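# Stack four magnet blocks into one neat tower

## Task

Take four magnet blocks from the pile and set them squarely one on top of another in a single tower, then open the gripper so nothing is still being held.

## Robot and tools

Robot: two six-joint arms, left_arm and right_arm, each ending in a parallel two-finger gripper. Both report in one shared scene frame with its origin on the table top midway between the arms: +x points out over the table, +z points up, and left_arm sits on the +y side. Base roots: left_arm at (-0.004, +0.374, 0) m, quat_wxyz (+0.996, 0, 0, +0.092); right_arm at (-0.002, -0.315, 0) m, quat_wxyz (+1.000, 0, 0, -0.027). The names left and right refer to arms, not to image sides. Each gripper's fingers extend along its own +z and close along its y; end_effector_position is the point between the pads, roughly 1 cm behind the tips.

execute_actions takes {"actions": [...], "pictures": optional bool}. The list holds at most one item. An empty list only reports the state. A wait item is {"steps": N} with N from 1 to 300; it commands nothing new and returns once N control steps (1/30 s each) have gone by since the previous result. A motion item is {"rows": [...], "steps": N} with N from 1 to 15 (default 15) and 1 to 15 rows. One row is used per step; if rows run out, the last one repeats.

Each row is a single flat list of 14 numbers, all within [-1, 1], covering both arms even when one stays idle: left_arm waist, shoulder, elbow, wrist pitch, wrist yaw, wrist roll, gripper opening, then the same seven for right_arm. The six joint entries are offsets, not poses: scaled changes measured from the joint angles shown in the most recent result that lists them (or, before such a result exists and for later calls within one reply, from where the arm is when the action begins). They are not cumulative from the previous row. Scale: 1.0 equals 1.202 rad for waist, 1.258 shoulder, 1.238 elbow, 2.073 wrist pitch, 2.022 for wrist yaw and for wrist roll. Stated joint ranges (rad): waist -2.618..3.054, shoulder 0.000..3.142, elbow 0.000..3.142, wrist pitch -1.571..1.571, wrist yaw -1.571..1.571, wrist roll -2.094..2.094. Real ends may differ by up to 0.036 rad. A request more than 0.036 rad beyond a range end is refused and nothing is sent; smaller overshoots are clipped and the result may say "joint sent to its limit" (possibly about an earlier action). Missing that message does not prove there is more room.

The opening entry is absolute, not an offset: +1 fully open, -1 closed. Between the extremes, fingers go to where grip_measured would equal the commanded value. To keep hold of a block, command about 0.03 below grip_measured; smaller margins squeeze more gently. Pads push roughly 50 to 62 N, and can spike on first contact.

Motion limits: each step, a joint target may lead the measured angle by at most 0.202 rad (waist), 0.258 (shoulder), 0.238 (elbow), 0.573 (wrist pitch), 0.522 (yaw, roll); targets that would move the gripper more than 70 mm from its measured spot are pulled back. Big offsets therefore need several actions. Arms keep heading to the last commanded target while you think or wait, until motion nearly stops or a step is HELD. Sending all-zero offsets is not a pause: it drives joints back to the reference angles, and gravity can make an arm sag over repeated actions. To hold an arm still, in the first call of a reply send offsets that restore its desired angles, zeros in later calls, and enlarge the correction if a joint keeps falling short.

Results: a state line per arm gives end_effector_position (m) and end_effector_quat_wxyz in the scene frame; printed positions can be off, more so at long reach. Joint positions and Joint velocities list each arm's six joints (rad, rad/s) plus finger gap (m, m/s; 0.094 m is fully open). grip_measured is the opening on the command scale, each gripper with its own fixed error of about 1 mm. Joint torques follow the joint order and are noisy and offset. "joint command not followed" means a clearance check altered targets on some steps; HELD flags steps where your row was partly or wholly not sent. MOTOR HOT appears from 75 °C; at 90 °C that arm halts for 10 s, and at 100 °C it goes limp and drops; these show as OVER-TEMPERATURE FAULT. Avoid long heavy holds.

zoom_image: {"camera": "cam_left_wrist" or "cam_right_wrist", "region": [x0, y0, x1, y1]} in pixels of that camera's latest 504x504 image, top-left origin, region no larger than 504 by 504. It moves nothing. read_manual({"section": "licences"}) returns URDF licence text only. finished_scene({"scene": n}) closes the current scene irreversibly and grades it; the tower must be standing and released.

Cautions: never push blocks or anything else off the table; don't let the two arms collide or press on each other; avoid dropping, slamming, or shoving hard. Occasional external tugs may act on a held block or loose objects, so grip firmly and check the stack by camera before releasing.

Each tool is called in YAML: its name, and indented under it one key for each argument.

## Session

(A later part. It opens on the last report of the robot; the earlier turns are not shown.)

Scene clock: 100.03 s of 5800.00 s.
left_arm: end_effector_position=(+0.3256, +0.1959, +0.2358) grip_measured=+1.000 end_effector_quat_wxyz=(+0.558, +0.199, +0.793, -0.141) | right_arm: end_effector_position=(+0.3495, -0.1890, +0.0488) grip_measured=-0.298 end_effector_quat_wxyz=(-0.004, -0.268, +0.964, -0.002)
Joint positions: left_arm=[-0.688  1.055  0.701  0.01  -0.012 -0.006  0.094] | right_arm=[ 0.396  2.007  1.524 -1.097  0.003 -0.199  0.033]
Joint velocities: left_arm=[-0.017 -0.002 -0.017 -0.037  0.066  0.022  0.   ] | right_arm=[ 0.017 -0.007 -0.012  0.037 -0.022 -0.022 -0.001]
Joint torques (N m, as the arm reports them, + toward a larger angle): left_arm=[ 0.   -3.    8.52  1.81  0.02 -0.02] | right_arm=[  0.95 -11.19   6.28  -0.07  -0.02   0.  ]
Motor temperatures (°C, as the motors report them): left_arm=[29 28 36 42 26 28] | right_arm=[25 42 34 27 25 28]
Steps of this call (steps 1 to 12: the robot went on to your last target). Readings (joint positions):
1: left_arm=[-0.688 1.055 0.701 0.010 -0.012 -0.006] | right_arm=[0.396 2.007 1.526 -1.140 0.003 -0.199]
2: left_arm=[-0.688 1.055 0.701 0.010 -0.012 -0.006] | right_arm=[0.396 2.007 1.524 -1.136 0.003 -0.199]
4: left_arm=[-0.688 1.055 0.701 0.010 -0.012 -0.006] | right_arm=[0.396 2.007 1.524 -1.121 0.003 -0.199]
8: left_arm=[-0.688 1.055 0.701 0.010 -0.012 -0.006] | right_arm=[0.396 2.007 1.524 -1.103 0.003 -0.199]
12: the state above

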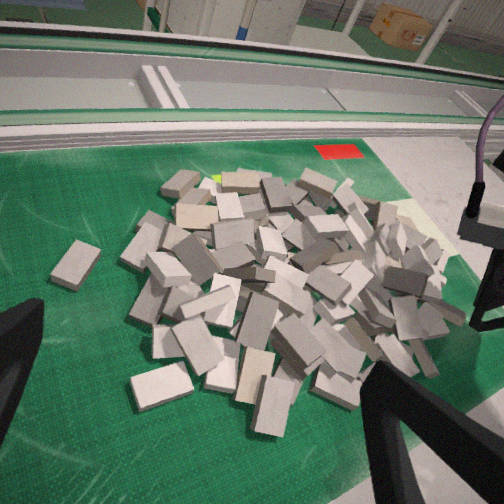

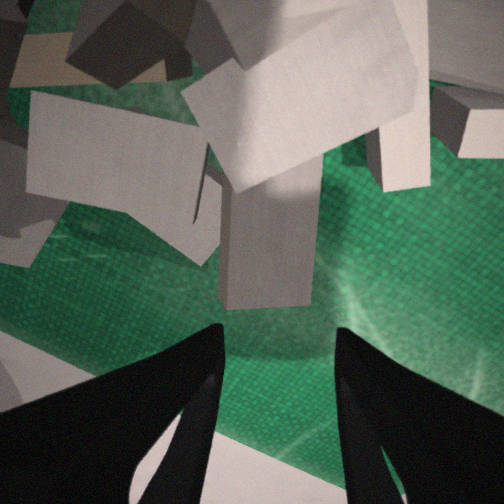

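execute_actions:
  actions:
    - {"rows":[[0,0,0,0,0,0,1,0.012,0,0,0.01,0,0.02,-0.3],[0,0,0,0,0,0,1,0.017,0,0,0.02,0,0.038,-0.3],[0,0,0,0,0,0,1,0.017,0,0,0.03,0,0.038,-0.3],[0,0,0,0,0,0,1,0.017,0.005,-0.005,0.032,0,0.038,-0.3],[0,0,0,0,0,0,1,0.017,0.01,-0.01,0.032,0,0.038,-0.3],[0,0,0,0,0,0,1,0.017,0.015,-0.015,0.032,0,0.038,-0.3],[0,0,0,0,0,0,1,0.017,0.02,-0.018,0.032,0,0.038,-0.3],[0,0,0,0,0,0,1,0.017,0.024,-0.02,0.032,0,0.038,-0.3]],"steps":15}

Scene clock: 107.00 s of 5800.00 s.
left_arm: end_effector_position=(+0.3256, +0.1959, +0.2358) grip_measured=+1.000 end_effector_quat_wxyz=(+0.558, +0.199, +0.793, -0.141) | right_arm: end_effector_position=(+0.3568, -0.1816, +0.0402) grip_measured=-0.298 end_effector_quat_wxyz=(+0.006, -0.240, +0.971, -0.001)
Joint positions: left_arm=[-0.688  1.055  0.701  0.01  -0.012 -0.006  0.094] | right_arm=[ 0.408  2.031  1.524 -1.052  0.003 -0.131  0.033]
Joint velocities: left_arm=[-0.012 -0.012  0.002 -0.022  0.022 -0.051  0.   ] | right_arm=[ 0.022  0.007  0.007 -0.007 -0.007 -0.007 -0.001]
Joint torques (N m, as the arm reports them, + toward a larger angle): left_arm=[-0.11 -2.97  8.56  1.83  0.01 -0.01] | right_arm=[ 0.84 -9.63  4.8   0.04 -0.01  0.04]
Motor temperatures (°C, as the motors report them): left_arm=[29 28 36 42 26 28] | right_arm=[25 42 33 27 25 28]
Steps of this call (steps 1 to 30: the robot went on to your last target; steps 31 to 90: nothing new was sent; then 3.47 s passed at rest; steps 91 to 105: all 15 steps of this action). Readings (joint positions):
91: left_arm=[-0.688 1.055 0.701 0.010 -0.012 -0.006] | right_arm=[0.396 2.007 1.524 -1.093 0.003 -0.193]
92: left_arm=[-0.688 1.055 0.701 0.010 -0.012 -0.006] | right_arm=[0.397 2.007 1.524 -1.091 0.003 -0.181]
94: left_arm=[-0.688 1.055 0.701 0.010 -0.012 -0.006] | right_arm=[0.400 2.007 1.524 -1.080 0.003 -0.162]
98: left_arm=[-0.688 1.055 0.701 0.010 -0.012 -0.006] | right_arm=[0.407 2.011 1.524 -1.060 0.003 -0.142]
105: the state above

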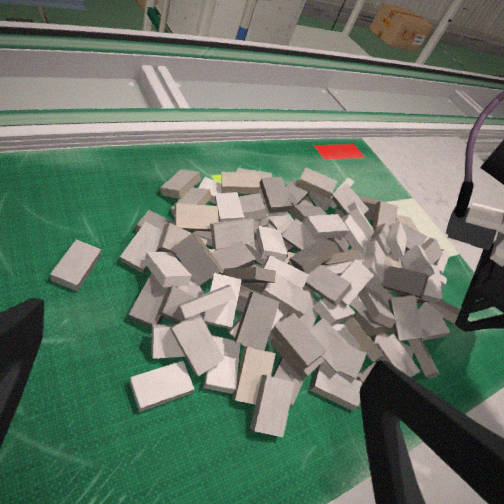

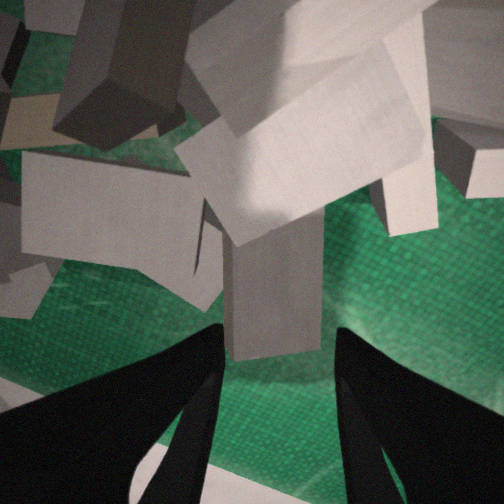

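execute_actions:
  actions:
    - {"rows":[[0,0,0,0,0,0,1,0.008,0,-0.01,0.005,0,0,-0.26],[0,0,0,0,0,0,1,0.011,0,-0.02,0.01,0,0,-0.26],[0,0,0,0,0,0,1,0.011,0,-0.027,0.015,0,0,-0.26],[0,0,0,0,0,0,1,0.011,0,-0.034,0.018,0,0,-0.26],[0,0,0,0,0,0,1,0.011,0,-0.04,0.018,0,0,-0.26],[0,0,0,0,0,0,1,0.011,0,-0.045,0.018,0,0,-0.26]],"steps":15}

Scene clock: 110.93 s of 5800.00 s.
left_arm: end_effector_position=(+0.3256, +0.1959, +0.2358) grip_measured=+1.000 end_effector_quat_wxyz=(+0.558, +0.199, +0.793, -0.141) | right_arm: end_effector_position=(+0.3495, -0.1843, +0.0310) grip_measured=-0.262 end_effector_quat_wxyz=(-0.004, -0.239, +0.971, -0.002)
Joint positions: left_arm=[-0.688  1.055  0.701  0.01  -0.012 -0.006  0.094] | right_arm=[ 0.408  2.031  1.485 -1.034  0.003 -0.128  0.035]
Joint velocities: left_arm=[ 0.007  0.002  0.002  0.095  0.007 -0.007  0.   ] | right_arm=[-0.012  0.007 -0.002 -0.037  0.022 -0.007 -0.   ]
Joint torques (N m, as the arm reports them, + toward a larger angle): left_arm=[-0.04 -3.02  8.58  1.81 -0.02 -0.02] | right_arm=[  1.05 -10.2    5.39  -0.03  -0.02  -0.04]
Motor temperatures (°C, as the motors report them): left_arm=[29 28 36 43 26 28] | right_arm=[25 42 33 27 25 28]
Steps of this call (steps 1 to 15: the robot went on to your last target; steps 16 to 90: nothing new was sent; then 0.43 s passed at rest; steps 91 to 105: all 15 steps of this action). Readings (joint positions):
91: left_arm=[-0.688 1.055 0.701 0.010 -0.012 -0.006] | right_arm=[0.408 2.031 1.524 -1.051 0.003 -0.128]
92: left_arm=[-0.688 1.055 0.701 0.010 -0.012 -0.006] | right_arm=[0.408 2.031 1.524 -1.051 0.003 -0.128]
94: left_arm=[-0.688 1.055 0.701 0.010 -0.012 -0.006] | right_arm=[0.408 2.031 1.519 -1.044 0.003 -0.128]
98: left_arm=[-0.688 1.055 0.701 0.010 -0.012 -0.006] | right_arm=[0.408 2.031 1.492 -1.035 0.003 -0.128]
105: the state above

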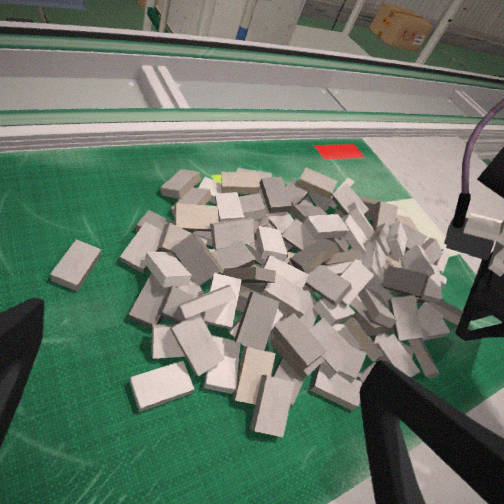

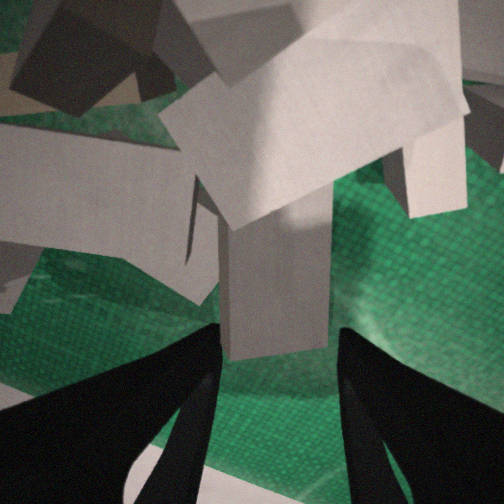

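execute_actions:
  actions:
    - {"rows":[[0,0,0,0,0,0,1,0.012,0,0,0.01,0,0,-0.26],[0,0,0,0,0,0,1,0.014,0,0,0.015,0,0,-0.26],[0,0,0,0,0,0,1,0.014,0,0,0.021,0,0,-0.26]],"steps":15}

Scene clock: 113.67 s of 5800.00 s.
left_arm: end_effector_position=(+0.3256, +0.1959, +0.2358) grip_measured=+1.000 end_effector_quat_wxyz=(+0.558, +0.199, +0.793, -0.141) | right_arm: end_effector_position=(+0.3536, -0.1798, +0.0310) grip_measured=-0.262 end_effector_quat_wxyz=(+0.007, -0.242, +0.970, -0.001)
Joint positions: left_arm=[-0.688  1.055  0.701  0.01  -0.012 -0.006  0.094] | right_arm=[ 0.415  2.031  1.485 -1.012  0.003 -0.128  0.035]
Joint velocities: left_arm=[-0.007 -0.002 -0.002  0.051 -0.022 -0.007  0.   ] | right_arm=[ 0.012 -0.002 -0.002 -0.066  0.037 -0.022  0.   ]
Joint torques (N m, as the arm reports them, + toward a larger angle): left_arm=[ 0.02 -2.98  8.65  1.84 -0.01  0.  ] | right_arm=[  0.75 -10.13   6.84   0.03  -0.01  -0.02]
Motor temperatures (°C, as the motors report them): left_arm=[29 28 36 43 26 28] | right_arm=[26 42 32 27 25 28]
Steps of this call (steps 1 to 15: the robot went on to your last target; steps 16 to 67: nothing new was sent; steps 68 to 82: all 15 steps of this action). Readings (joint positions):
68: left_arm=[-0.688 1.055 0.701 0.010 -0.012 -0.006] | right_arm=[0.408 2.031 1.485 -1.033 0.003 -0.128]
69: left_arm=[-0.688 1.055 0.701 0.010 -0.012 -0.006] | right_arm=[0.408 2.031 1.485 -1.032 0.003 -0.128]
71: left_arm=[-0.688 1.055 0.701 0.010 -0.012 -0.006] | right_arm=[0.411 2.031 1.485 -1.025 0.003 -0.128]
75: left_arm=[-0.688 1.055 0.701 0.010 -0.012 -0.006] | right_arm=[0.415 2.031 1.485 -1.015 0.003 -0.128]
82: the state above

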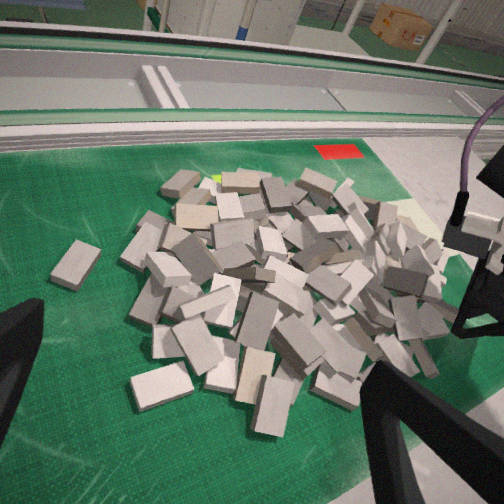

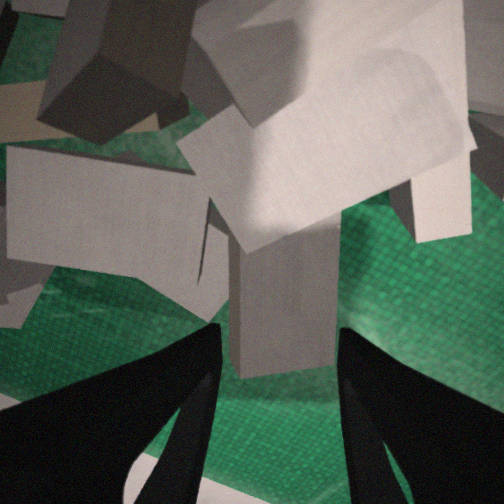

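execute_actions:
  actions:
    - {"rows":[[0,0,0,0,0,0,1,0,0,0,0,0,0,-0.3],[0,0,0,0,0,0,1,0,0,0,0,0,0,-0.34],[0,0,0,0,0,0,1,0,0,0,0,0,0,-0.38],[0,0,0,0,0,0,1,0,0,0,0,0,0,-0.41],[0,0,0,0,0,0,1,0,0,0,0,0,0,-0.44],[0,0,0,0,0,0,1,0,0,0,0,0,0,-0.46],[0,0,0,0,0,0,1,0,0,0,0,0,0,-0.48],[0,0,0,0,0,0,1,0,0,0,0,0,0,-0.5],[0,0,0,0,0,0,1,0,0,0,0,0,0,-0.52]],"steps":13}
  pictures: false

execute_actions:
  actions:
    - {"rows":[[0,0,0,0,0,0,1,0,-0.015,-0.01,0,0,0,-0.52],[0,0,0,0,0,0,1,0,-0.023,-0.021,0,0,0,-0.52],[0,0,0,0,0,0,1,0,-0.031,-0.032,0.004,0,0,-0.52],[0,0,0,0,0,0,1,0,-0.039,-0.043,0.006,0,0,-0.52],[0,0,0,0,0,0,1,0,-0.047,-0.054,0.008,0,0,-0.52],[0,0,0,0,0,0,1,0,-0.055,-0.065,0.01,0,0,-0.52],[0,0,0,0,0,0,1,0,-0.063,-0.076,0.012,0,0,-0.52],[0,0,0,0,0,0,1,0,-0.071,-0.087,0.014,0,0,-0.52],[0,0,0,0,0,0,1,0,-0.079,-0.098,0.016,0,0,-0.52],[0,0,0,0,0,0,1,0,-0.087,-0.109,0.018,0,0,-0.52],[0,0,0,0,0,0,1,0,-0.095,-0.12,0.02,0,0,-0.52],[0,0,0,0,0,0,1,0,-0.103,-0.131,0.022,0,0,-0.52],[0,0,0,0,0,0,1,0,-0.111,-0.142,0.024,0,0,-0.52],[0,0,0,0,0,0,1,0,-0.118,-0.153,0.026,0,0,-0.52],[0,0,0,0,0,0,1,0,-0.123,-0.163,0.026,0,0,-0.52]],"steps":15}
  pictures: false

execute_actions:
  actions:
    - {"steps":8}

Scene clock: 121.90 s of 5800.00 s.
left_arm: end_effector_position=(+0.3256, +0.1959, +0.2358) grip_measured=+1.000 end_effector_quat_wxyz=(+0.558, +0.199, +0.793, -0.141) | right_arm: end_effector_position=(+0.3536, -0.1800, +0.0310) grip_measured=-0.473 end_effector_quat_wxyz=(+0.007, -0.242, +0.970, -0.001)
Joint positions: left_arm=[-0.688  1.055  0.701  0.01  -0.012 -0.006  0.094] | right_arm=[ 0.415  2.031  1.485 -1.012  0.005 -0.128  0.025]
Joint velocities: left_arm=[-0.007 -0.002  0.007 -0.051  0.037  0.037  0.   ] | right_arm=[-0.007  0.002 -0.012 -0.066 -0.022 -0.007  0.   ]
Joint torques (N m, as the arm reports them, + toward a larger angle): left_arm=[-0.03 -3.07  8.62  1.83 -0.01 -0.01] | right_arm=[ -0.01 -10.1    6.85  -0.16  -0.03  -0.02]
Motor temperatures (°C, as the motors report them): left_arm=[29 28 36 43 26 28] | right_arm=[25 43 32 27 25 28]
Steps of this call (steps 1 to 15: the robot went on to your last target; steps 16 to 90: nothing new was sent; then 4.80 s passed at rest; steps 91 to 103: all 13 steps of this action). Readings (joint positions):
91: left_arm=[-0.688 1.055 0.701 0.010 -0.012 -0.006] | right_arm=[0.415 2.031 1.485 -1.012 0.003 -0.128]
92: left_arm=[-0.688 1.055 0.701 0.010 -0.012 -0.006] | right_arm=[0.415 2.031 1.485 -1.012 0.003 -0.128]
94: left_arm=[-0.688 1.055 0.701 0.010 -0.012 -0.006] | right_arm=[0.415 2.031 1.485 -1.012 0.004 -0.128]
98: left_arm=[-0.688 1.055 0.701 0.010 -0.012 -0.006] | right_arm=[0.415 2.031 1.485 -1.012 0.005 -0.128]
103: the state above

Scene clock: 122.40 s of 5800.00 s.
left_arm: end_effector_position=(+0.3256, +0.1959, +0.2358) grip_measured=+1.000 end_effector_quat_wxyz=(+0.558, +0.199, +0.793, -0.141) | right_arm: end_effector_position=(+0.3210, -0.1924, +0.0343) grip_measured=-0.473 end_effector_quat_wxyz=(+0.002, -0.242, +0.970, -0.002)
Joint positions: left_arm=[-0.688  1.055  0.701  0.01  -0.012 -0.006  0.094] | right_arm=[ 0.415  1.909  1.326 -0.983  0.005 -0.128  0.025]
Joint velocities: left_arm=[ 0.002 -0.007 -0.012  0.037 -0.022 -0.022  0.   ] | right_arm=[-0.022 -0.247 -0.383 -0.022  0.007  0.022  0.001]
Joint torques (N m, as the arm reports them, + toward a larger angle): left_arm=[-0.02 -2.92  8.52  1.82 -0.01 -0.01] | right_arm=[ -0.16 -10.45   5.3    0.02  -0.02  -0.01]
Motor temperatures (°C, as the motors report them): left_arm=[29 28 36 43 26 28] | right_arm=[25 43 32 27 25 28]
Steps of this call (steps 1 to 15: all 15 steps of this action). Readings (joint positions):
1: left_arm=[-0.688 1.055 0.701 0.010 -0.012 -0.006] | right_arm=[0.415 2.031 1.485 -1.012 0.005 -0.128]
2: left_arm=[-0.688 1.055 0.701 0.010 -0.012 -0.006] | right_arm=[0.415 2.031 1.485 -1.012 0.005 -0.128]
4: left_arm=[-0.688 1.055 0.701 0.010 -0.012 -0.006] | right_arm=[0.415 2.022 1.474 -1.006 0.005 -0.128]
8: left_arm=[-0.688 1.055 0.701 0.010 -0.012 -0.006] | right_arm=[0.415 1.981 1.421 -0.998 0.005 -0.128]
15: the state above

Scene clock: 122.67 s of 5800.00 s.
left_arm: end_effector_position=(+0.3256, +0.1959, +0.2358) grip_measured=+1.000 end_effector_quat_wxyz=(+0.558, +0.199, +0.793, -0.141) | right_arm: end_effector_position=(+0.3143, -0.1949, +0.0315) grip_measured=-0.473 end_effector_quat_wxyz=(-0.004, -0.243, +0.970, -0.003)
Joint positions: left_arm=[-0.688  1.055  0.701  0.01  -0.012 -0.006  0.094] | right_arm=[ 0.415  1.899  1.3   -0.981  0.005 -0.128  0.025]
Joint velocities: left_arm=[-0.007  0.007  0.002 -0.022  0.066 -0.037  0.   ] | right_arm=[ 0.002  0.007 -0.007 -0.037 -0.066  0.007  0.   ]
Joint torques (N m, as the arm reports them, + toward a larger angle): left_arm=[-0.12 -3.01  8.71  1.83 -0.01  0.02] | right_arm=[  0.07 -10.79   5.41  -0.04  -0.01  -0.01]
Motor temperatures (°C, as the motors report them): left_arm=[29 28 36 43 26 28] | right_arm=[25 43 32 27 25 28]
Steps of this call (steps 1 to 8: the robot went on to your last target). Readings (joint positions):
1: left_arm=[-0.688 1.055 0.701 0.010 -0.012 -0.006] | right_arm=[0.415 1.903 1.314 -0.983 0.005 -0.128]
2: left_arm=[-0.688 1.055 0.701 0.010 -0.012 -0.006] | right_arm=[0.415 1.899 1.306 -0.983 0.005 -0.128]
4: left_arm=[-0.688 1.055 0.701 0.010 -0.012 -0.006] | right_arm=[0.415 1.899 1.300 -0.983 0.005 -0.128]
8: the state above

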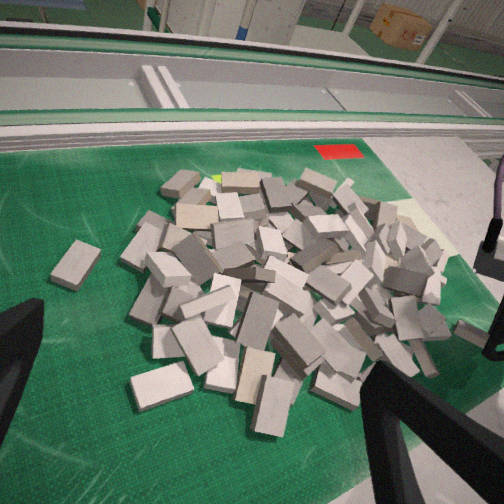

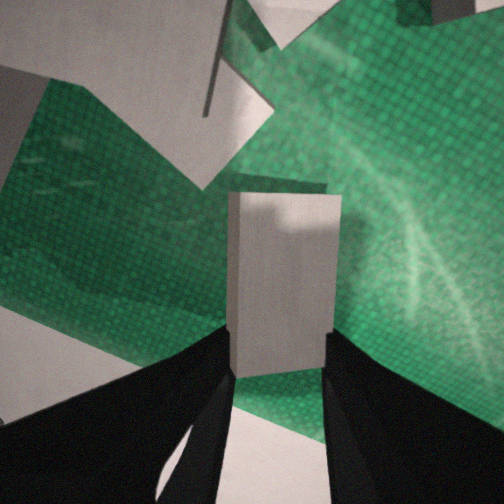

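execute_actions:
  actions:
    - {"rows":[[0,0,0,0,0,0,1,0,0.008,0,0.01,0,0,-0.52],[0,0,0,0,0,0,1,0,0.014,0,0.016,0,0,-0.52],[0,0,0,0,0,0,1,0,0.02,0,0.02,0,0,-0.52],[0,0,0,0,0,0,1,0,0.024,0,0.02,0,0,-0.52],[0,0,0,0,0,0,1,0,0.024,0,0.02,0,0,-0.52],[0,0,0,0,0,0,1,0,0.024,0,0.02,0,0,-0.52],[0,0,0,0,0,0,1,0,0.024,0,0.02,0,0,-0.52],[0,0,0,0,0,0,1,0,0.024,0,0.02,0,0,-0.52],[0,0,0,0,0,0,1,0,0.024,0,0.02,0,0,-0.47],[0,0,0,0,0,0,1,0,0.02,0,0.02,0,0,-0.45],[0,0,0,0,0,0,1,0,0.016,0,0.02,0,0,-0.4],[0,0,0,0,0,0,1,0,0.016,0,0.02,0,0,-0.33],[0,0,0,0,0,0,1,0,0.016,0,0.02,0,0,-0.25]],"steps":15}

Scene clock: 127.50 s of 5800.00 s.
left_arm: end_effector_position=(+0.3256, +0.1959, +0.2358) grip_measured=+1.000 end_effector_quat_wxyz=(+0.558, +0.199, +0.793, -0.141) | right_arm: end_effector_position=(+0.3165, -0.1941, +0.0261) grip_measured=-0.254 end_effector_quat_wxyz=(-0.005, -0.243, +0.970, -0.003)
Joint positions: left_arm=[-0.688  1.055  0.701  0.01  -0.012 -0.006  0.094] | right_arm=[ 0.415  1.915  1.3   -0.965  0.005 -0.128  0.035]
Joint velocities: left_arm=[-0.012 -0.012 -0.022 -0.037 -0.037 -0.022  0.   ] | right_arm=[ 0.012 -0.002 -0.002  0.095 -0.037  0.007  0.004]
Joint torques (N m, as the arm reports them, + toward a larger angle): left_arm=[ 0.03 -3.08  8.66  1.81 -0.02 -0.01] | right_arm=[ 0.13 -8.95  6.68 -0.09  0.   -0.02]
Motor temperatures (°C, as the motors report them): left_arm=[29 28 36 43 26 28] | right_arm=[25 43 32 27 25 28]
Steps of this call (steps 1 to 30: the robot went on to your last target; steps 31 to 90: nothing new was sent; then 1.33 s passed at rest; steps 91 to 105: all 15 steps of this action). Readings (joint positions):
91: left_arm=[-0.688 1.055 0.701 0.010 -0.012 -0.006] | right_arm=[0.415 1.899 1.300 -0.978 0.005 -0.128]
92: left_arm=[-0.688 1.055 0.701 0.010 -0.012 -0.006] | right_arm=[0.415 1.899 1.300 -0.978 0.005 -0.128]
94: left_arm=[-0.688 1.055 0.701 0.010 -0.012 -0.006] | right_arm=[0.415 1.906 1.300 -0.973 0.005 -0.128]
98: left_arm=[-0.688 1.055 0.701 0.010 -0.012 -0.006] | right_arm=[0.415 1.915 1.300 -0.973 0.005 -0.128]
105: the state above

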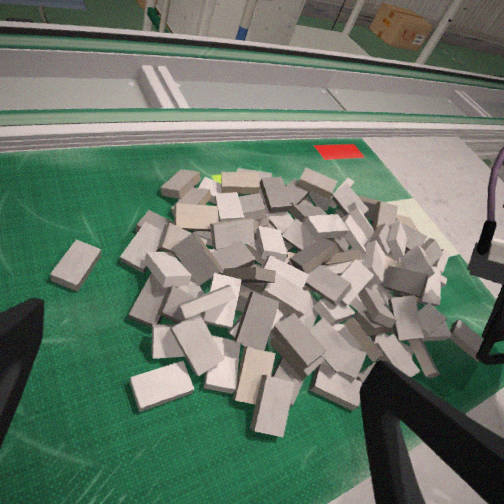

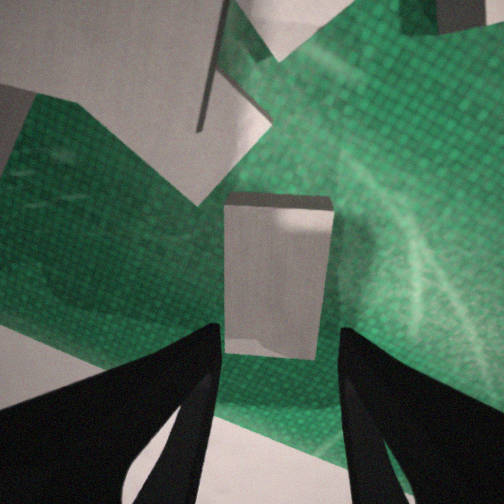

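execute_actions:
  actions:
    - {"rows":[[0,0,0,0,0,0,1,0.01,0,0.03,0,0,0.01,-0.2],[0,0,0,0,0,0,1,0.014,0,0.04,0,0,0.02,-0.2],[0,0,0,0,0,0,1,0.014,0.005,0.048,0,0,0.03,-0.2],[0,0,0,0,0,0,1,0.014,0.01,0.055,0,0,0.036,-0.2],[0,0,0,0,0,0,1,0.014,0.015,0.062,0,0,0.036,-0.2],[0,0,0,0,0,0,1,0.014,0.02,0.062,0,0,0.036,-0.2],[0,0,0,0,0,0,1,0.014,0.025,0.062,0,0,0.036,-0.2],[0,0,0,0,0,0,1,0.014,0.028,0.062,0,0,0.036,-0.2]],"steps":15}

Scene clock: 133.13 s of 5800.00 s.
left_arm: end_effector_position=(+0.3256, +0.1959, +0.2358) grip_measured=+1.000 end_effector_quat_wxyz=(+0.558, +0.199, +0.793, -0.141) | right_arm: end_effector_position=(+0.3301, -0.1863, +0.0290) grip_measured=-0.202 end_effector_quat_wxyz=(+0.009, -0.215, +0.977, -0.001)
Joint positions: left_arm=[-0.688  1.055  0.701  0.01  -0.012 -0.006  0.094] | right_arm=[ 0.422  1.943  1.35  -0.961  0.005 -0.064  0.037]
Joint velocities: left_arm=[-0.007 -0.007 -0.002 -0.022  0.022 -0.037  0.   ] | right_arm=[ 0.002 -0.007 -0.002  0.007 -0.066 -0.022 -0.   ]
Joint torques (N m, as the arm reports them, + toward a larger angle): left_arm=[-0.02 -3.    8.59  1.79 -0.02  0.01] | right_arm=[ 0.83 -8.61  9.   -0.19 -0.01  0.09]
Motor temperatures (°C, as the motors report them): left_arm=[29 28 36 43 26 28] | right_arm=[25 42 32 27 25 28]
Steps of this call (steps 1 to 15: the robot went on to your last target; steps 16 to 90: nothing new was sent; then 2.13 s passed at rest; steps 91 to 105: all 15 steps of this action). Readings (joint positions):
91: left_arm=[-0.688 1.055 0.701 0.010 -0.012 -0.006] | right_arm=[0.415 1.915 1.300 -0.959 0.005 -0.126]
92: left_arm=[-0.688 1.055 0.701 0.010 -0.012 -0.006] | right_arm=[0.416 1.915 1.302 -0.959 0.005 -0.120]
94: left_arm=[-0.688 1.055 0.701 0.010 -0.012 -0.006] | right_arm=[0.418 1.915 1.313 -0.961 0.005 -0.101]
98: left_arm=[-0.688 1.055 0.701 0.010 -0.012 -0.006] | right_arm=[0.422 1.925 1.348 -0.961 0.005 -0.077]
105: the state above

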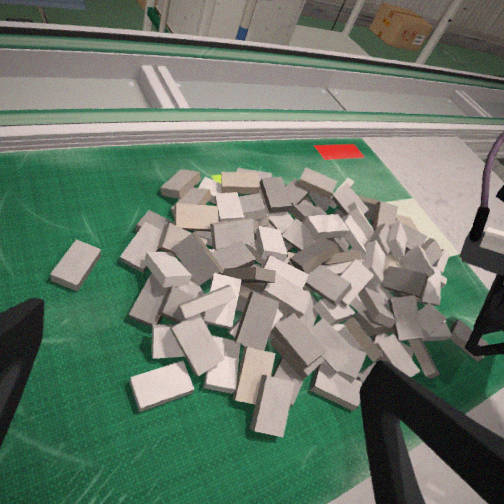

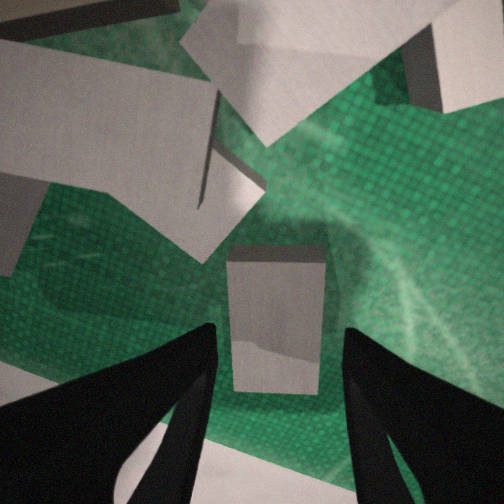

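Lower ~3 mm via q2, then close.

execute_actions:
  actions:
    - {"rows":[[0,0,0,0,0,0,1,0,0.008,0,0,0,0,-0.2],[0,0,0,0,0,0,1,0,0.013,0,0,0,0,-0.22],[0,0,0,0,0,0,1,0,0.016,0,0,0,0,-0.26],[0,0,0,0,0,0,1,0,0.016,0,0,0,0,-0.3],[0,0,0,0,0,0,1,0,0.016,0,0,0,0,-0.34],[0,0,0,0,0,0,1,0,0.016,0,0,0,0,-0.38],[0,0,0,0,0,0,1,0,0.016,0,0,0,0,-0.41],[0,0,0,0,0,0,1,0,0.016,0,0,0,0,-0.44],[0,0,0,0,0,0,1,0,0.016,0,0,0,0,-0.46],[0,0,0,0,0,0,1,0,0.016,0,0,0,0,-0.48],[0,0,0,0,0,0,1,0,0.016,0,0,0,0,-0.5],[0,0,0,0,0,0,1,0,0.016,0,0,0,0,-0.53]],"steps":15}

Scene clock: 137.63 s of 5800.00 s.
left_arm: end_effector_position=(+0.3256, +0.1959, +0.2358) grip_measured=+1.000 end_effector_quat_wxyz=(+0.558, +0.199, +0.793, -0.141) | right_arm: end_effector_position=(+0.3292, -0.1865, +0.0255) grip_measured=-0.483 end_effector_quat_wxyz=(+0.003, -0.213, +0.977, -0.001)
Joint positions: left_arm=[-0.688  1.055  0.701  0.01  -0.012 -0.006  0.094] | right_arm=[ 0.422  1.953  1.35  -0.961  0.004 -0.061  0.024]
Joint velocities: left_arm=[-0.007 -0.007 -0.012  0.022  0.007  0.007  0.   ] | right_arm=[ 0.012 -0.007  0.017 -0.037  0.007 -0.007  0.   ]
Joint torques (N m, as the arm reports them, + toward a larger angle): left_arm=[-0.04 -3.05  8.59  1.79  0.    0.01] | right_arm=[-0.02 -8.43  6.73 -0.17  0.   -0.06]
Motor temperatures (°C, as the motors report them): left_arm=[29 28 36 43 26 28] | right_arm=[25 42 33 27 25 28]
Steps of this call (steps 1 to 15: the robot went on to your last target; steps 16 to 90: nothing new was sent; then 1.00 s passed at rest; steps 91 to 105: all 15 steps of this action). Readings (joint positions):
91: left_arm=[-0.688 1.055 0.701 0.010 -0.012 -0.006] | right_arm=[0.422 1.943 1.350 -0.961 0.005 -0.061]
92: left_arm=[-0.688 1.055 0.701 0.010 -0.012 -0.006] | right_arm=[0.422 1.943 1.350 -0.961 0.005 -0.061]
94: left_arm=[-0.688 1.055 0.701 0.010 -0.012 -0.006] | right_arm=[0.422 1.945 1.350 -0.961 0.005 -0.061]
98: left_arm=[-0.688 1.055 0.701 0.010 -0.012 -0.006] | right_arm=[0.422 1.953 1.350 -0.961 0.004 -0.061]
105: the state above

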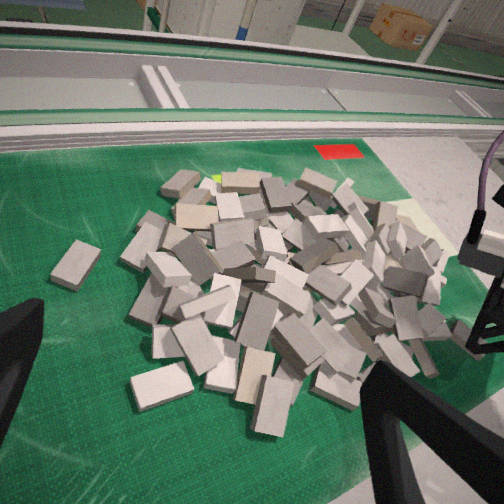

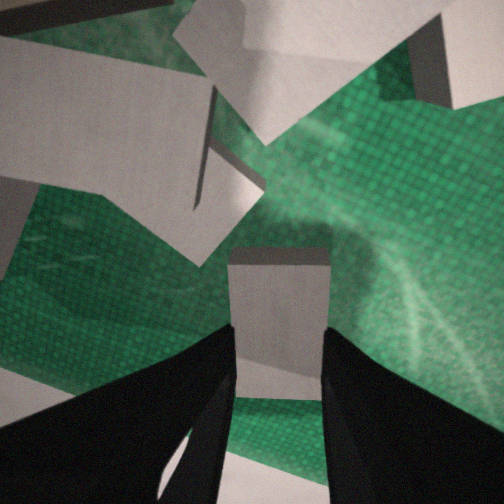

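execute_actions:
  actions:
    - {"rows":[[0,0,0,0,0,0,1,0,-0.018,0,-0.012,0,0,-0.53],[0,0,0,0,0,0,1,0,-0.036,0,-0.024,0,0,-0.53],[0,0,0,0,0,0,1,0,-0.056,0,-0.036,0,0,-0.53],[0,0,0,0,0,0,1,0,-0.076,0,-0.048,0,0.005,-0.53],[0,0,0,0,0,0,1,0,-0.096,0,-0.06,0,0.01,-0.53],[0,0,0,0,0,0,1,0.015,-0.116,-0.01,-0.07,0,0.015,-0.53],[0,0,0,0,0,0,1,0.04,-0.136,-0.02,-0.078,0,0.02,-0.53],[0,0,0,0,0,0,1,0.075,-0.156,-0.03,-0.078,0,0.025,-0.53],[0,0,0,0,0,0,1,0.115,-0.174,-0.04,-0.078,0,0.03,-0.53],[0,0,0,0,0,0,1,0.16,-0.19,-0.05,-0.078,0,0.033,-0.53],[0,0,0,0,0,0,1,0.205,-0.201,-0.06,-0.078,0,0.033,-0.53],[0,0,0,0,0,0,1,0.25,-0.201,-0.07,-0.078,0,0.033,-0.53],[0,0,0,0,0,0,1,0.29,-0.201,-0.08,-0.078,0,0.033,-0.53],[0,0,0,0,0,0,1,0.325,-0.201,-0.09,-0.078,0,0.033,-0.53],[0,0,0,0,0,0,1,0.352,-0.201,-0.09,-0.078,0,0.033,-0.53]],"steps":15}
  pictures: false

execute_actions:
  actions:
    - {"steps":14}

Scene clock: 146.00 s of 5800.00 s.
left_arm: end_effector_position=(+0.3256, +0.1959, +0.2358) grip_measured=+1.000 end_effector_quat_wxyz=(+0.558, +0.199, +0.793, -0.141) | right_arm: end_effector_position=(+0.2395, -0.1022, +0.0885) grip_measured=-0.483 end_effector_quat_wxyz=(+0.038, -0.358, +0.933, +0.008)
Joint positions: left_arm=[-0.688  1.055  0.701  0.01  -0.012 -0.006  0.094] | right_arm=[ 0.778  1.704  1.289 -1.079  0.011 -0.008  0.024]
Joint velocities: left_arm=[-0.002 -0.007 -0.002  0.081 -0.051 -0.051  0.   ] | right_arm=[ 1.57   0.002 -0.32   0.007 -0.242  0.037  0.001]
Joint torques (N m, as the arm reports them, + toward a larger angle): left_arm=[-0.04 -3.06  8.57  1.84  0.01  0.02] | right_arm=[-2.17 -7.8   4.52 -0.47  0.17  0.08]
Motor temperatures (°C, as the motors report them): left_arm=[29 28 36 43 26 28] | right_arm=[25 42 32 27 25 28]
Steps of this call (steps 1 to 15: the robot went on to your last target; steps 16 to 90: nothing new was sent; then 4.87 s passed at rest; steps 91 to 105: all 15 steps of this action). Readings (joint positions):
91: left_arm=[-0.688 1.055 0.701 0.010 -0.012 -0.006] | right_arm=[0.422 1.953 1.350 -0.962 0.004 -0.061]
92: left_arm=[-0.688 1.055 0.701 0.010 -0.012 -0.006] | right_arm=[0.422 1.951 1.350 -0.964 0.004 -0.061]
94: left_arm=[-0.688 1.055 0.701 0.010 -0.012 -0.006] | right_arm=[0.422 1.933 1.350 -0.985 0.004 -0.060]
98: left_arm=[-0.688 1.055 0.701 0.010 -0.012 -0.006] | right_arm=[0.438 1.833 1.345 -1.046 0.009 -0.041]
105: the state above

Scene clock: 146.47 s of 5800.00 s.
left_arm: end_effector_position=(+0.3256, +0.1959, +0.2358) grip_measured=+1.000 end_effector_quat_wxyz=(+0.558, +0.199, +0.793, -0.141) | right_arm: end_effector_position=(+0.2084, -0.0963, +0.0785) grip_measured=-0.483 end_effector_quat_wxyz=(+0.004, -0.389, +0.921, +0.003)
Joint positions: left_arm=[-0.688  1.055  0.701  0.01  -0.012 -0.006  0.094] | right_arm=[ 0.852  1.704  1.251 -1.108 -0.003 -0.     0.024]
Joint velocities: left_arm=[ 0.017 -0.002  0.012 -0.081 -0.037 -0.007  0.   ] | right_arm=[-0.002 -0.002  0.007 -0.066  0.066 -0.051 -0.001]
Joint torques (N m, as the arm reports them, + toward a larger angle): left_arm=[-0.01 -3.04  8.78  1.82  0.02  0.  ] | right_arm=[-0.74 -7.56  6.05 -0.32  0.04  0.05]
Motor temperatures (°C, as the motors report them): left_arm=[29 28 36 43 26 28] | right_arm=[26 42 32 27 25 28]
Steps of this call (steps 1 to 14: the robot went on to your last target). Readings (joint positions):
1: left_arm=[-0.688 1.055 0.701 0.010 -0.012 -0.006] | right_arm=[0.825 1.704 1.277 -1.079 0.003 -0.007]
2: left_arm=[-0.688 1.055 0.701 0.010 -0.012 -0.006] | right_arm=[0.857 1.704 1.266 -1.083 -0.006 -0.007]
4: left_arm=[-0.688 1.055 0.701 0.010 -0.012 -0.006] | right_arm=[0.876 1.704 1.253 -1.097 -0.015 -0.006]
8: left_arm=[-0.688 1.055 0.701 0.010 -0.012 -0.006] | right_arm=[0.857 1.704 1.251 -1.107 -0.007 -0.002]
14: the state above

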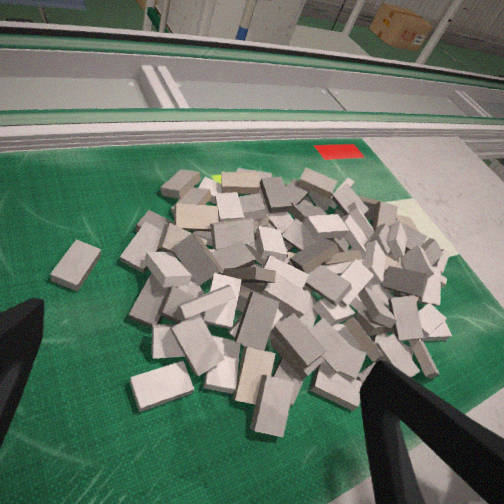

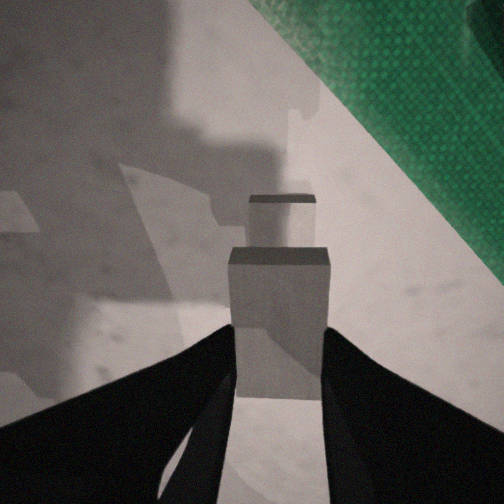

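execute_actions:
  actions:
    - {"rows":[[0,0,0,0,0,0,1,0,0.004,-0.01,0.012,0,0,-0.53],[0,0,0,0,0,0,1,0,0.008,-0.02,0.024,0,0,-0.53],[0,0,0,0,0,0,1,0,0.013,-0.03,0.036,0,0,-0.53],[0,0,0,0,0,0,1,0,0.018,-0.04,0.048,0,0,-0.53],[0,0,0,0,0,0,1,0,0.023,-0.05,0.058,0,0,-0.53],[0,0,0,0,0,0,1,0,0.028,-0.06,0.067,0,0,-0.53],[0,0,0,0,0,0,1,0,0.032,-0.07,0.067,0,0,-0.53],[0,0,0,0,0,0,1,0,0.036,-0.078,0.067,0,0,-0.53]],"steps":15}
  pictures: false

execute_actions:
  actions:
    - {"steps":8}

zoom_image:
  camera: "cam_right_wrist"
  region: [200,190,360,310]

Scene clock: 150.23 s of 5800.00 s.
left_arm: end_effector_position=(+0.3256, +0.1959, +0.2358) grip_measured=+1.000 end_effector_quat_wxyz=(+0.558, +0.199, +0.793, -0.141) | right_arm: end_effector_position=(+0.2059, -0.0989, +0.0438) grip_measured=-0.483 end_effector_quat_wxyz=(-0.009, -0.389, +0.921, -0.002)
Joint positions: left_arm=[-0.688  1.055  0.701  0.01  -0.012 -0.006  0.094] | right_arm=[ 0.852  1.752  1.164 -1.    -0.003  0.     0.024]
Joint velocities: left_arm=[-0.007 -0.002  0.007  0.022 -0.007  0.095  0.   ] | right_arm=[-0.017 -0.007  0.022  0.095  0.051 -0.066  0.   ]
Joint torques (N m, as the arm reports them, + toward a larger angle): left_arm=[-0.02 -3.01  8.63  1.8   0.   -0.02] | right_arm=[-0.02 -7.87  5.83 -0.12 -0.02 -0.02]
Motor temperatures (°C, as the motors report them): left_arm=[29 28 36 43 26 28] | right_arm=[25 42 32 27 25 28]
Steps of this call (steps 1 to 30: the robot went on to your last target; steps 31 to 90: nothing new was sent; then 0.27 s passed at rest; steps 91 to 105: all 15 steps of this action). Readings (joint positions):
91: left_arm=[-0.688 1.055 0.701 0.010 -0.012 -0.006] | right_arm=[0.852 1.704 1.251 -1.107 -0.003 0.000]
92: left_arm=[-0.688 1.055 0.701 0.010 -0.012 -0.006] | right_arm=[0.852 1.704 1.251 -1.104 -0.003 0.000]
94: left_arm=[-0.688 1.055 0.701 0.010 -0.012 -0.006] | right_arm=[0.852 1.705 1.242 -1.081 -0.003 0.000]
98: left_arm=[-0.688 1.055 0.701 0.010 -0.012 -0.006] | right_arm=[0.852 1.726 1.199 -1.021 -0.003 0.000]
105: the state above

Scene clock: 150.50 s of 5800.00 s.
left_arm: end_effector_position=(+0.3256, +0.1959, +0.2358) grip_measured=+1.000 end_effector_quat_wxyz=(+0.558, +0.199, +0.793, -0.141) | right_arm: end_effector_position=(+0.2078, -0.0970, +0.0438) grip_measured=-0.483 end_effector_quat_wxyz=(-0.003, -0.389, +0.921, +0.000)
Joint positions: left_arm=[-0.688  1.055  0.701  0.01  -0.012 -0.006  0.094] | right_arm=[ 0.852  1.752  1.164 -0.989 -0.003  0.     0.024]
Joint velocities: left_arm=[-0.002 -0.022 -0.007 -0.022 -0.051 -0.081  0.   ] | right_arm=[-0.022  0.002  0.012  0.022  0.051  0.022 -0.   ]
Joint torques (N m, as the arm reports them, + toward a larger angle): left_arm=[ 0.04 -2.98  8.58  1.84  0.01 -0.01] | right_arm=[-0.02 -7.66  6.08 -0.03 -0.01 -0.03]
Motor temperatures (°C, as the motors report them): left_arm=[29 28 36 43 26 28] | right_arm=[25 42 32 27 25 28]
Steps of this call (steps 1 to 8: the robot went on to your last target). Readings (joint positions):
1: left_arm=[-0.688 1.055 0.701 0.010 -0.012 -0.006] | right_arm=[0.852 1.752 1.164 -0.996 -0.003 0.000]
2: left_arm=[-0.688 1.055 0.701 0.010 -0.012 -0.006] | right_arm=[0.852 1.752 1.164 -0.994 -0.003 0.000]
4: left_arm=[-0.688 1.055 0.701 0.010 -0.012 -0.006] | right_arm=[0.852 1.752 1.164 -0.991 -0.003 0.000]
8: the state above

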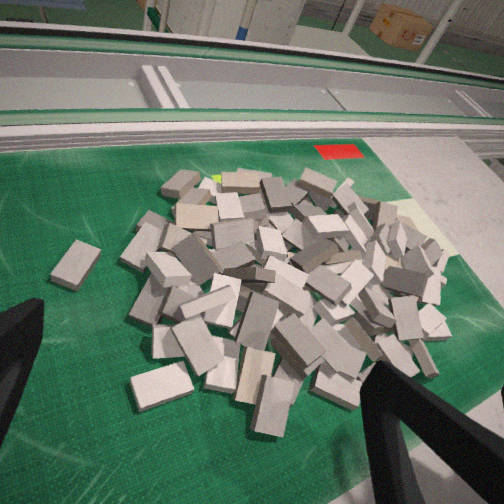

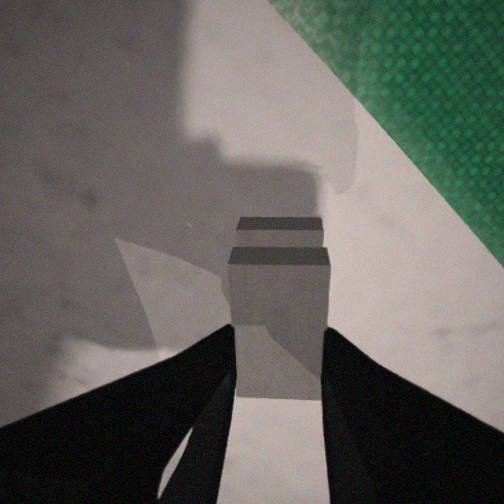

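Region (200, 190, 360, 310) of cam_right_wrist's 504x504 image, scaled by 3.150, with more detail than that image has; it fills the top 378 rows of this view, and the rest is white.

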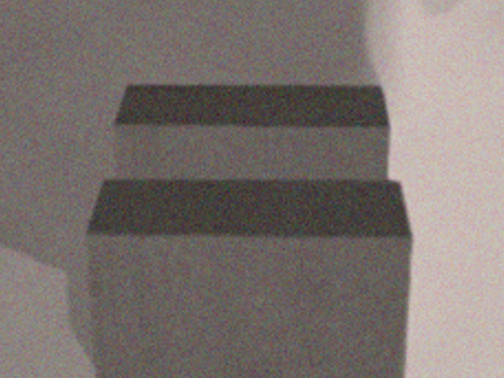

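execute_actions:
  actions:
    - {"rows":[[0,0,0,0,0,0,1,0,0,-0.008,0.012,0,0,-0.53],[0,0,0,0,0,0,1,0,0,-0.014,0.02,0,0,-0.53],[0,0,0,0,0,0,1,0,0.004,-0.02,0.026,0,0,-0.53],[0,0,0,0,0,0,1,0,0.008,-0.024,0.029,0,0,-0.53],[0,0,0,0,0,0,1,0,0.011,-0.028,0.029,0,0,-0.53],[0,0,0,0,0,0,1,0,0.013,-0.031,0.029,0,0,-0.53],[0,0,0,0,0,0,1,0,0.015,-0.031,0.029,0,0,-0.53]],"steps":15}

zoom_image:
  camera: "cam_right_wrist"
  region: [200,190,360,310]

Scene clock: 155.77 s of 5800.00 s.
left_arm: end_effector_position=(+0.3256, +0.1959, +0.2358) grip_measured=+1.000 end_effector_quat_wxyz=(+0.558, +0.199, +0.793, -0.141) | right_arm: end_effector_position=(+0.2085, -0.0962, +0.0347) grip_measured=-0.483 end_effector_quat_wxyz=(-0.002, -0.389, +0.921, +0.001)
Joint positions: left_arm=[-0.688  1.055  0.701  0.01  -0.012 -0.006  0.094] | right_arm=[ 0.852  1.766  1.142 -0.951 -0.003  0.     0.024]
Joint velocities: left_arm=[ 0.007 -0.007  0.017 -0.037 -0.066  0.051  0.   ] | right_arm=[ 0.007  0.002  0.012 -0.022  0.022  0.037 -0.001]
Joint torques (N m, as the arm reports them, + toward a larger angle): left_arm=[ 0.02 -3.07  8.55  1.81 -0.03 -0.01] | right_arm=[-0.02 -7.34  5.16 -0.04 -0.01 -0.01]
Motor temperatures (°C, as the motors report them): left_arm=[29 28 36 43 26 28] | right_arm=[25 41 32 27 25 28]
Steps of this call (steps 1 to 30: the robot went on to your last target; steps 31 to 90: nothing new was sent; then 1.77 s passed at rest; steps 91 to 105: all 15 steps of this action). Readings (joint positions):
91: left_arm=[-0.688 1.055 0.701 0.010 -0.012 -0.006] | right_arm=[0.852 1.752 1.164 -0.987 -0.003 0.000]
92: left_arm=[-0.688 1.055 0.701 0.010 -0.012 -0.006] | right_arm=[0.852 1.752 1.164 -0.985 -0.003 0.000]
94: left_arm=[-0.688 1.055 0.701 0.010 -0.012 -0.006] | right_arm=[0.852 1.752 1.164 -0.974 -0.003 0.000]
98: left_arm=[-0.688 1.055 0.701 0.010 -0.012 -0.006] | right_arm=[0.852 1.756 1.151 -0.954 -0.003 0.000]
105: the state above

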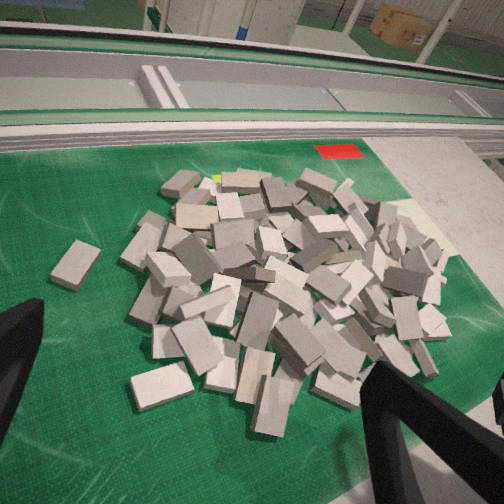

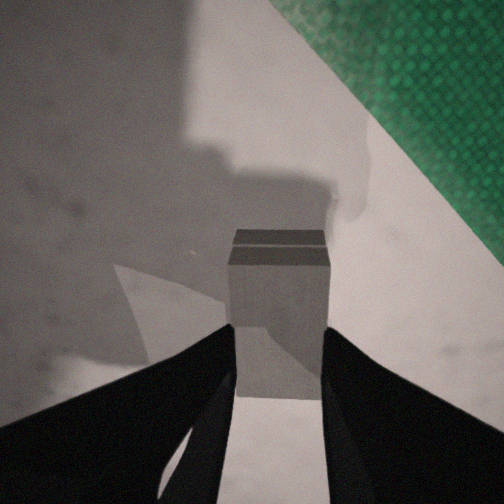

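Region (200, 190, 360, 310) of cam_right_wrist's 504x504 image, scaled by 3.150, with more detail than that image has; it fills the top 378 rows of this view, and the rest is white.

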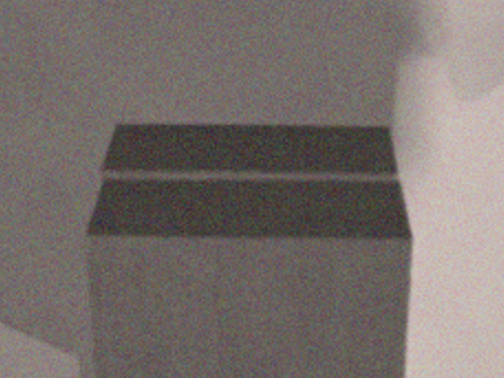

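execute_actions:
  actions:
    - {"rows":[[0,0,0,0,0,0,1,0,0.012,0,0.008,0,0,-0.53],[0,0,0,0,0,0,1,0,0.012,0,0.008,0,0,-0.53],[0,0,0,0,0,0,1,0,0.012,0,0.008,0,0,-0.53],[0,0,0,0,0,0,1,0,0.012,0,0.008,0,0,-0.53],[0,0,0,0,0,0,1,0,0.008,0,0,0,0,-0.48],[0,0,0,0,0,0,1,0,0,0,0,0,0,-0.45],[0,0,0,0,0,0,1,0,0,0,0,0,0,-0.4],[0,0,0,0,0,0,1,0,0,0,0,0,0,-0.3],[0,0,0,0,0,0,1,0,0,0,0,0,0,-0.15]],"steps":12}
  pictures: false

execute_actions:
  actions:
    - {"rows":[[0,0,0,0,0,0,1,0,-0.012,0.03,-0.015,0,0,-0.15],[0,0,0,0,0,0,1,0,-0.022,0.045,-0.03,0,0,-0.15],[0,0,0,0,0,0,1,0,-0.03,0.06,-0.045,0,0,-0.15],[0,0,0,0,0,0,1,0,-0.038,0.075,-0.06,0,0,-0.15],[0,0,0,0,0,0,1,0,-0.046,0.09,-0.075,0,0,-0.15],[0,0,0,0,0,0,1,0,-0.054,0.105,-0.09,0,0,-0.15],[0,0,0,0,0,0,1,0,-0.06,0.12,-0.105,0,0,-0.15],[0,0,0,0,0,0,1,0,-0.066,0.14,-0.12,0,0,-0.15],[0,0,0,0,0,0,1,0,-0.07,0.16,-0.135,0,0,-0.15],[0,0,0,0,0,0,1,0,-0.07,0.18,-0.145,0,0,-0.15],[0,0,0,0,0,0,1,0,-0.07,0.2,-0.15,0,0,-0.15]],"steps":15}

Scene clock: 162.07 s of 5800.00 s.
left_arm: end_effector_position=(+0.3256, +0.1959, +0.2358) grip_measured=+1.000 end_effector_quat_wxyz=(+0.558, +0.199, +0.793, -0.141) | right_arm: end_effector_position=(+0.2085, -0.0962, +0.0347) grip_measured=-0.153 end_effector_quat_wxyz=(-0.002, -0.389, +0.921, +0.001)
Joint positions: left_arm=[-0.688  1.055  0.701  0.01  -0.012 -0.006  0.094] | right_arm=[ 0.852  1.766  1.142 -0.951 -0.003  0.     0.04 ]
Joint velocities: left_arm=[-0.012 -0.012  0.007  0.022  0.007 -0.051  0.   ] | right_arm=[-0.017 -0.002  0.002 -0.037 -0.022 -0.007  0.001]
Joint torques (N m, as the arm reports them, + toward a larger angle): left_arm=[-0.03 -3.08  8.6   1.81  0.02  0.03] | right_arm=[ 0.01 -7.53  6.62 -0.18 -0.01 -0.01]
Motor temperatures (°C, as the motors report them): left_arm=[29 28 36 43 26 28] | right_arm=[25 41 32 27 25 28]
Steps of this call (steps 1 to 15: the robot went on to your last target; steps 16 to 90: nothing new was sent; then 2.90 s passed at rest; steps 91 to 102: all 12 steps of this action). Readings (joint positions):
91: left_arm=[-0.688 1.055 0.701 0.010 -0.012 -0.006] | right_arm=[0.852 1.766 1.142 -0.951 -0.003 0.000]
92: left_arm=[-0.688 1.055 0.701 0.010 -0.012 -0.006] | right_arm=[0.852 1.766 1.142 -0.951 -0.003 0.000]
94: left_arm=[-0.688 1.055 0.701 0.010 -0.012 -0.006] | right_arm=[0.852 1.766 1.142 -0.951 -0.003 0.000]
98: left_arm=[-0.688 1.055 0.701 0.010 -0.012 -0.006] | right_arm=[0.852 1.766 1.142 -0.951 -0.003 0.000]
102: the state above

Scene clock: 162.57 s of 5800.00 s.
left_arm: end_effector_position=(+0.3256, +0.1959, +0.2358) grip_measured=+1.000 end_effector_quat_wxyz=(+0.558, +0.199, +0.793, -0.141) | right_arm: end_effector_position=(+0.2165, -0.0881, +0.1143) grip_measured=-0.152 end_effector_quat_wxyz=(+0.026, -0.389, +0.921, +0.012)
Joint positions: left_arm=[-0.688  1.055  0.701  0.01  -0.012 -0.006  0.094] | right_arm=[ 0.852  1.684  1.369 -1.199 -0.003  0.     0.04 ]
Joint velocities: left_arm=[-0.007  0.012 -0.012 -0.022 -0.037 -0.007  0.   ] | right_arm=[ 0.012 -0.027  0.056 -0.212 -0.037 -0.022  0.   ]
Joint torques (N m, as the arm reports them, + toward a larger angle): left_arm=[ 0.07 -2.99  8.6   1.82 -0.01  0.  ] | right_arm=[-0.01 -7.46  8.69 -0.34 -0.01 -0.01]
Motor temperatures (°C, as the motors report them): left_arm=[29 28 36 43 26 28] | right_arm=[25 41 32 27 25 28]
Steps of this call (steps 1 to 15: all 15 steps of this action). Readings (joint positions):
1: left_arm=[-0.688 1.055 0.701 0.010 -0.012 -0.006] | right_arm=[0.852 1.766 1.142 -0.952 -0.003 0.000]
2: left_arm=[-0.688 1.055 0.701 0.010 -0.012 -0.006] | right_arm=[0.852 1.766 1.146 -0.960 -0.003 0.000]
4: left_arm=[-0.688 1.055 0.701 0.010 -0.012 -0.006] | right_arm=[0.852 1.763 1.165 -0.993 -0.003 0.000]
8: left_arm=[-0.688 1.055 0.701 0.010 -0.012 -0.006] | right_arm=[0.852 1.727 1.241 -1.082 -0.003 0.000]
15: the state above

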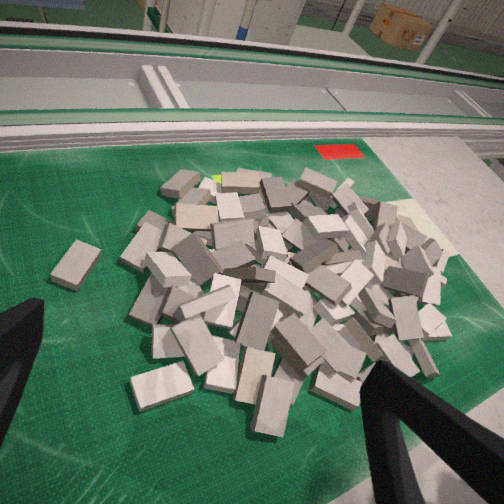

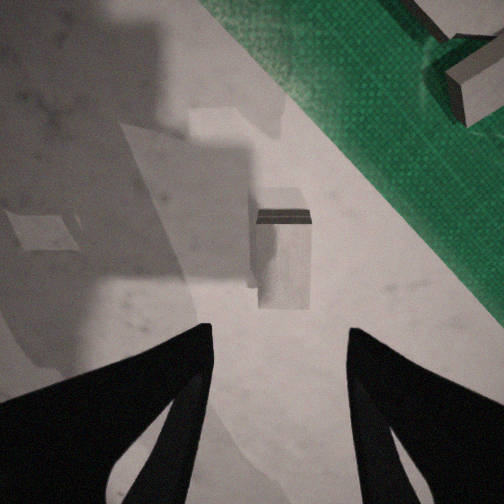

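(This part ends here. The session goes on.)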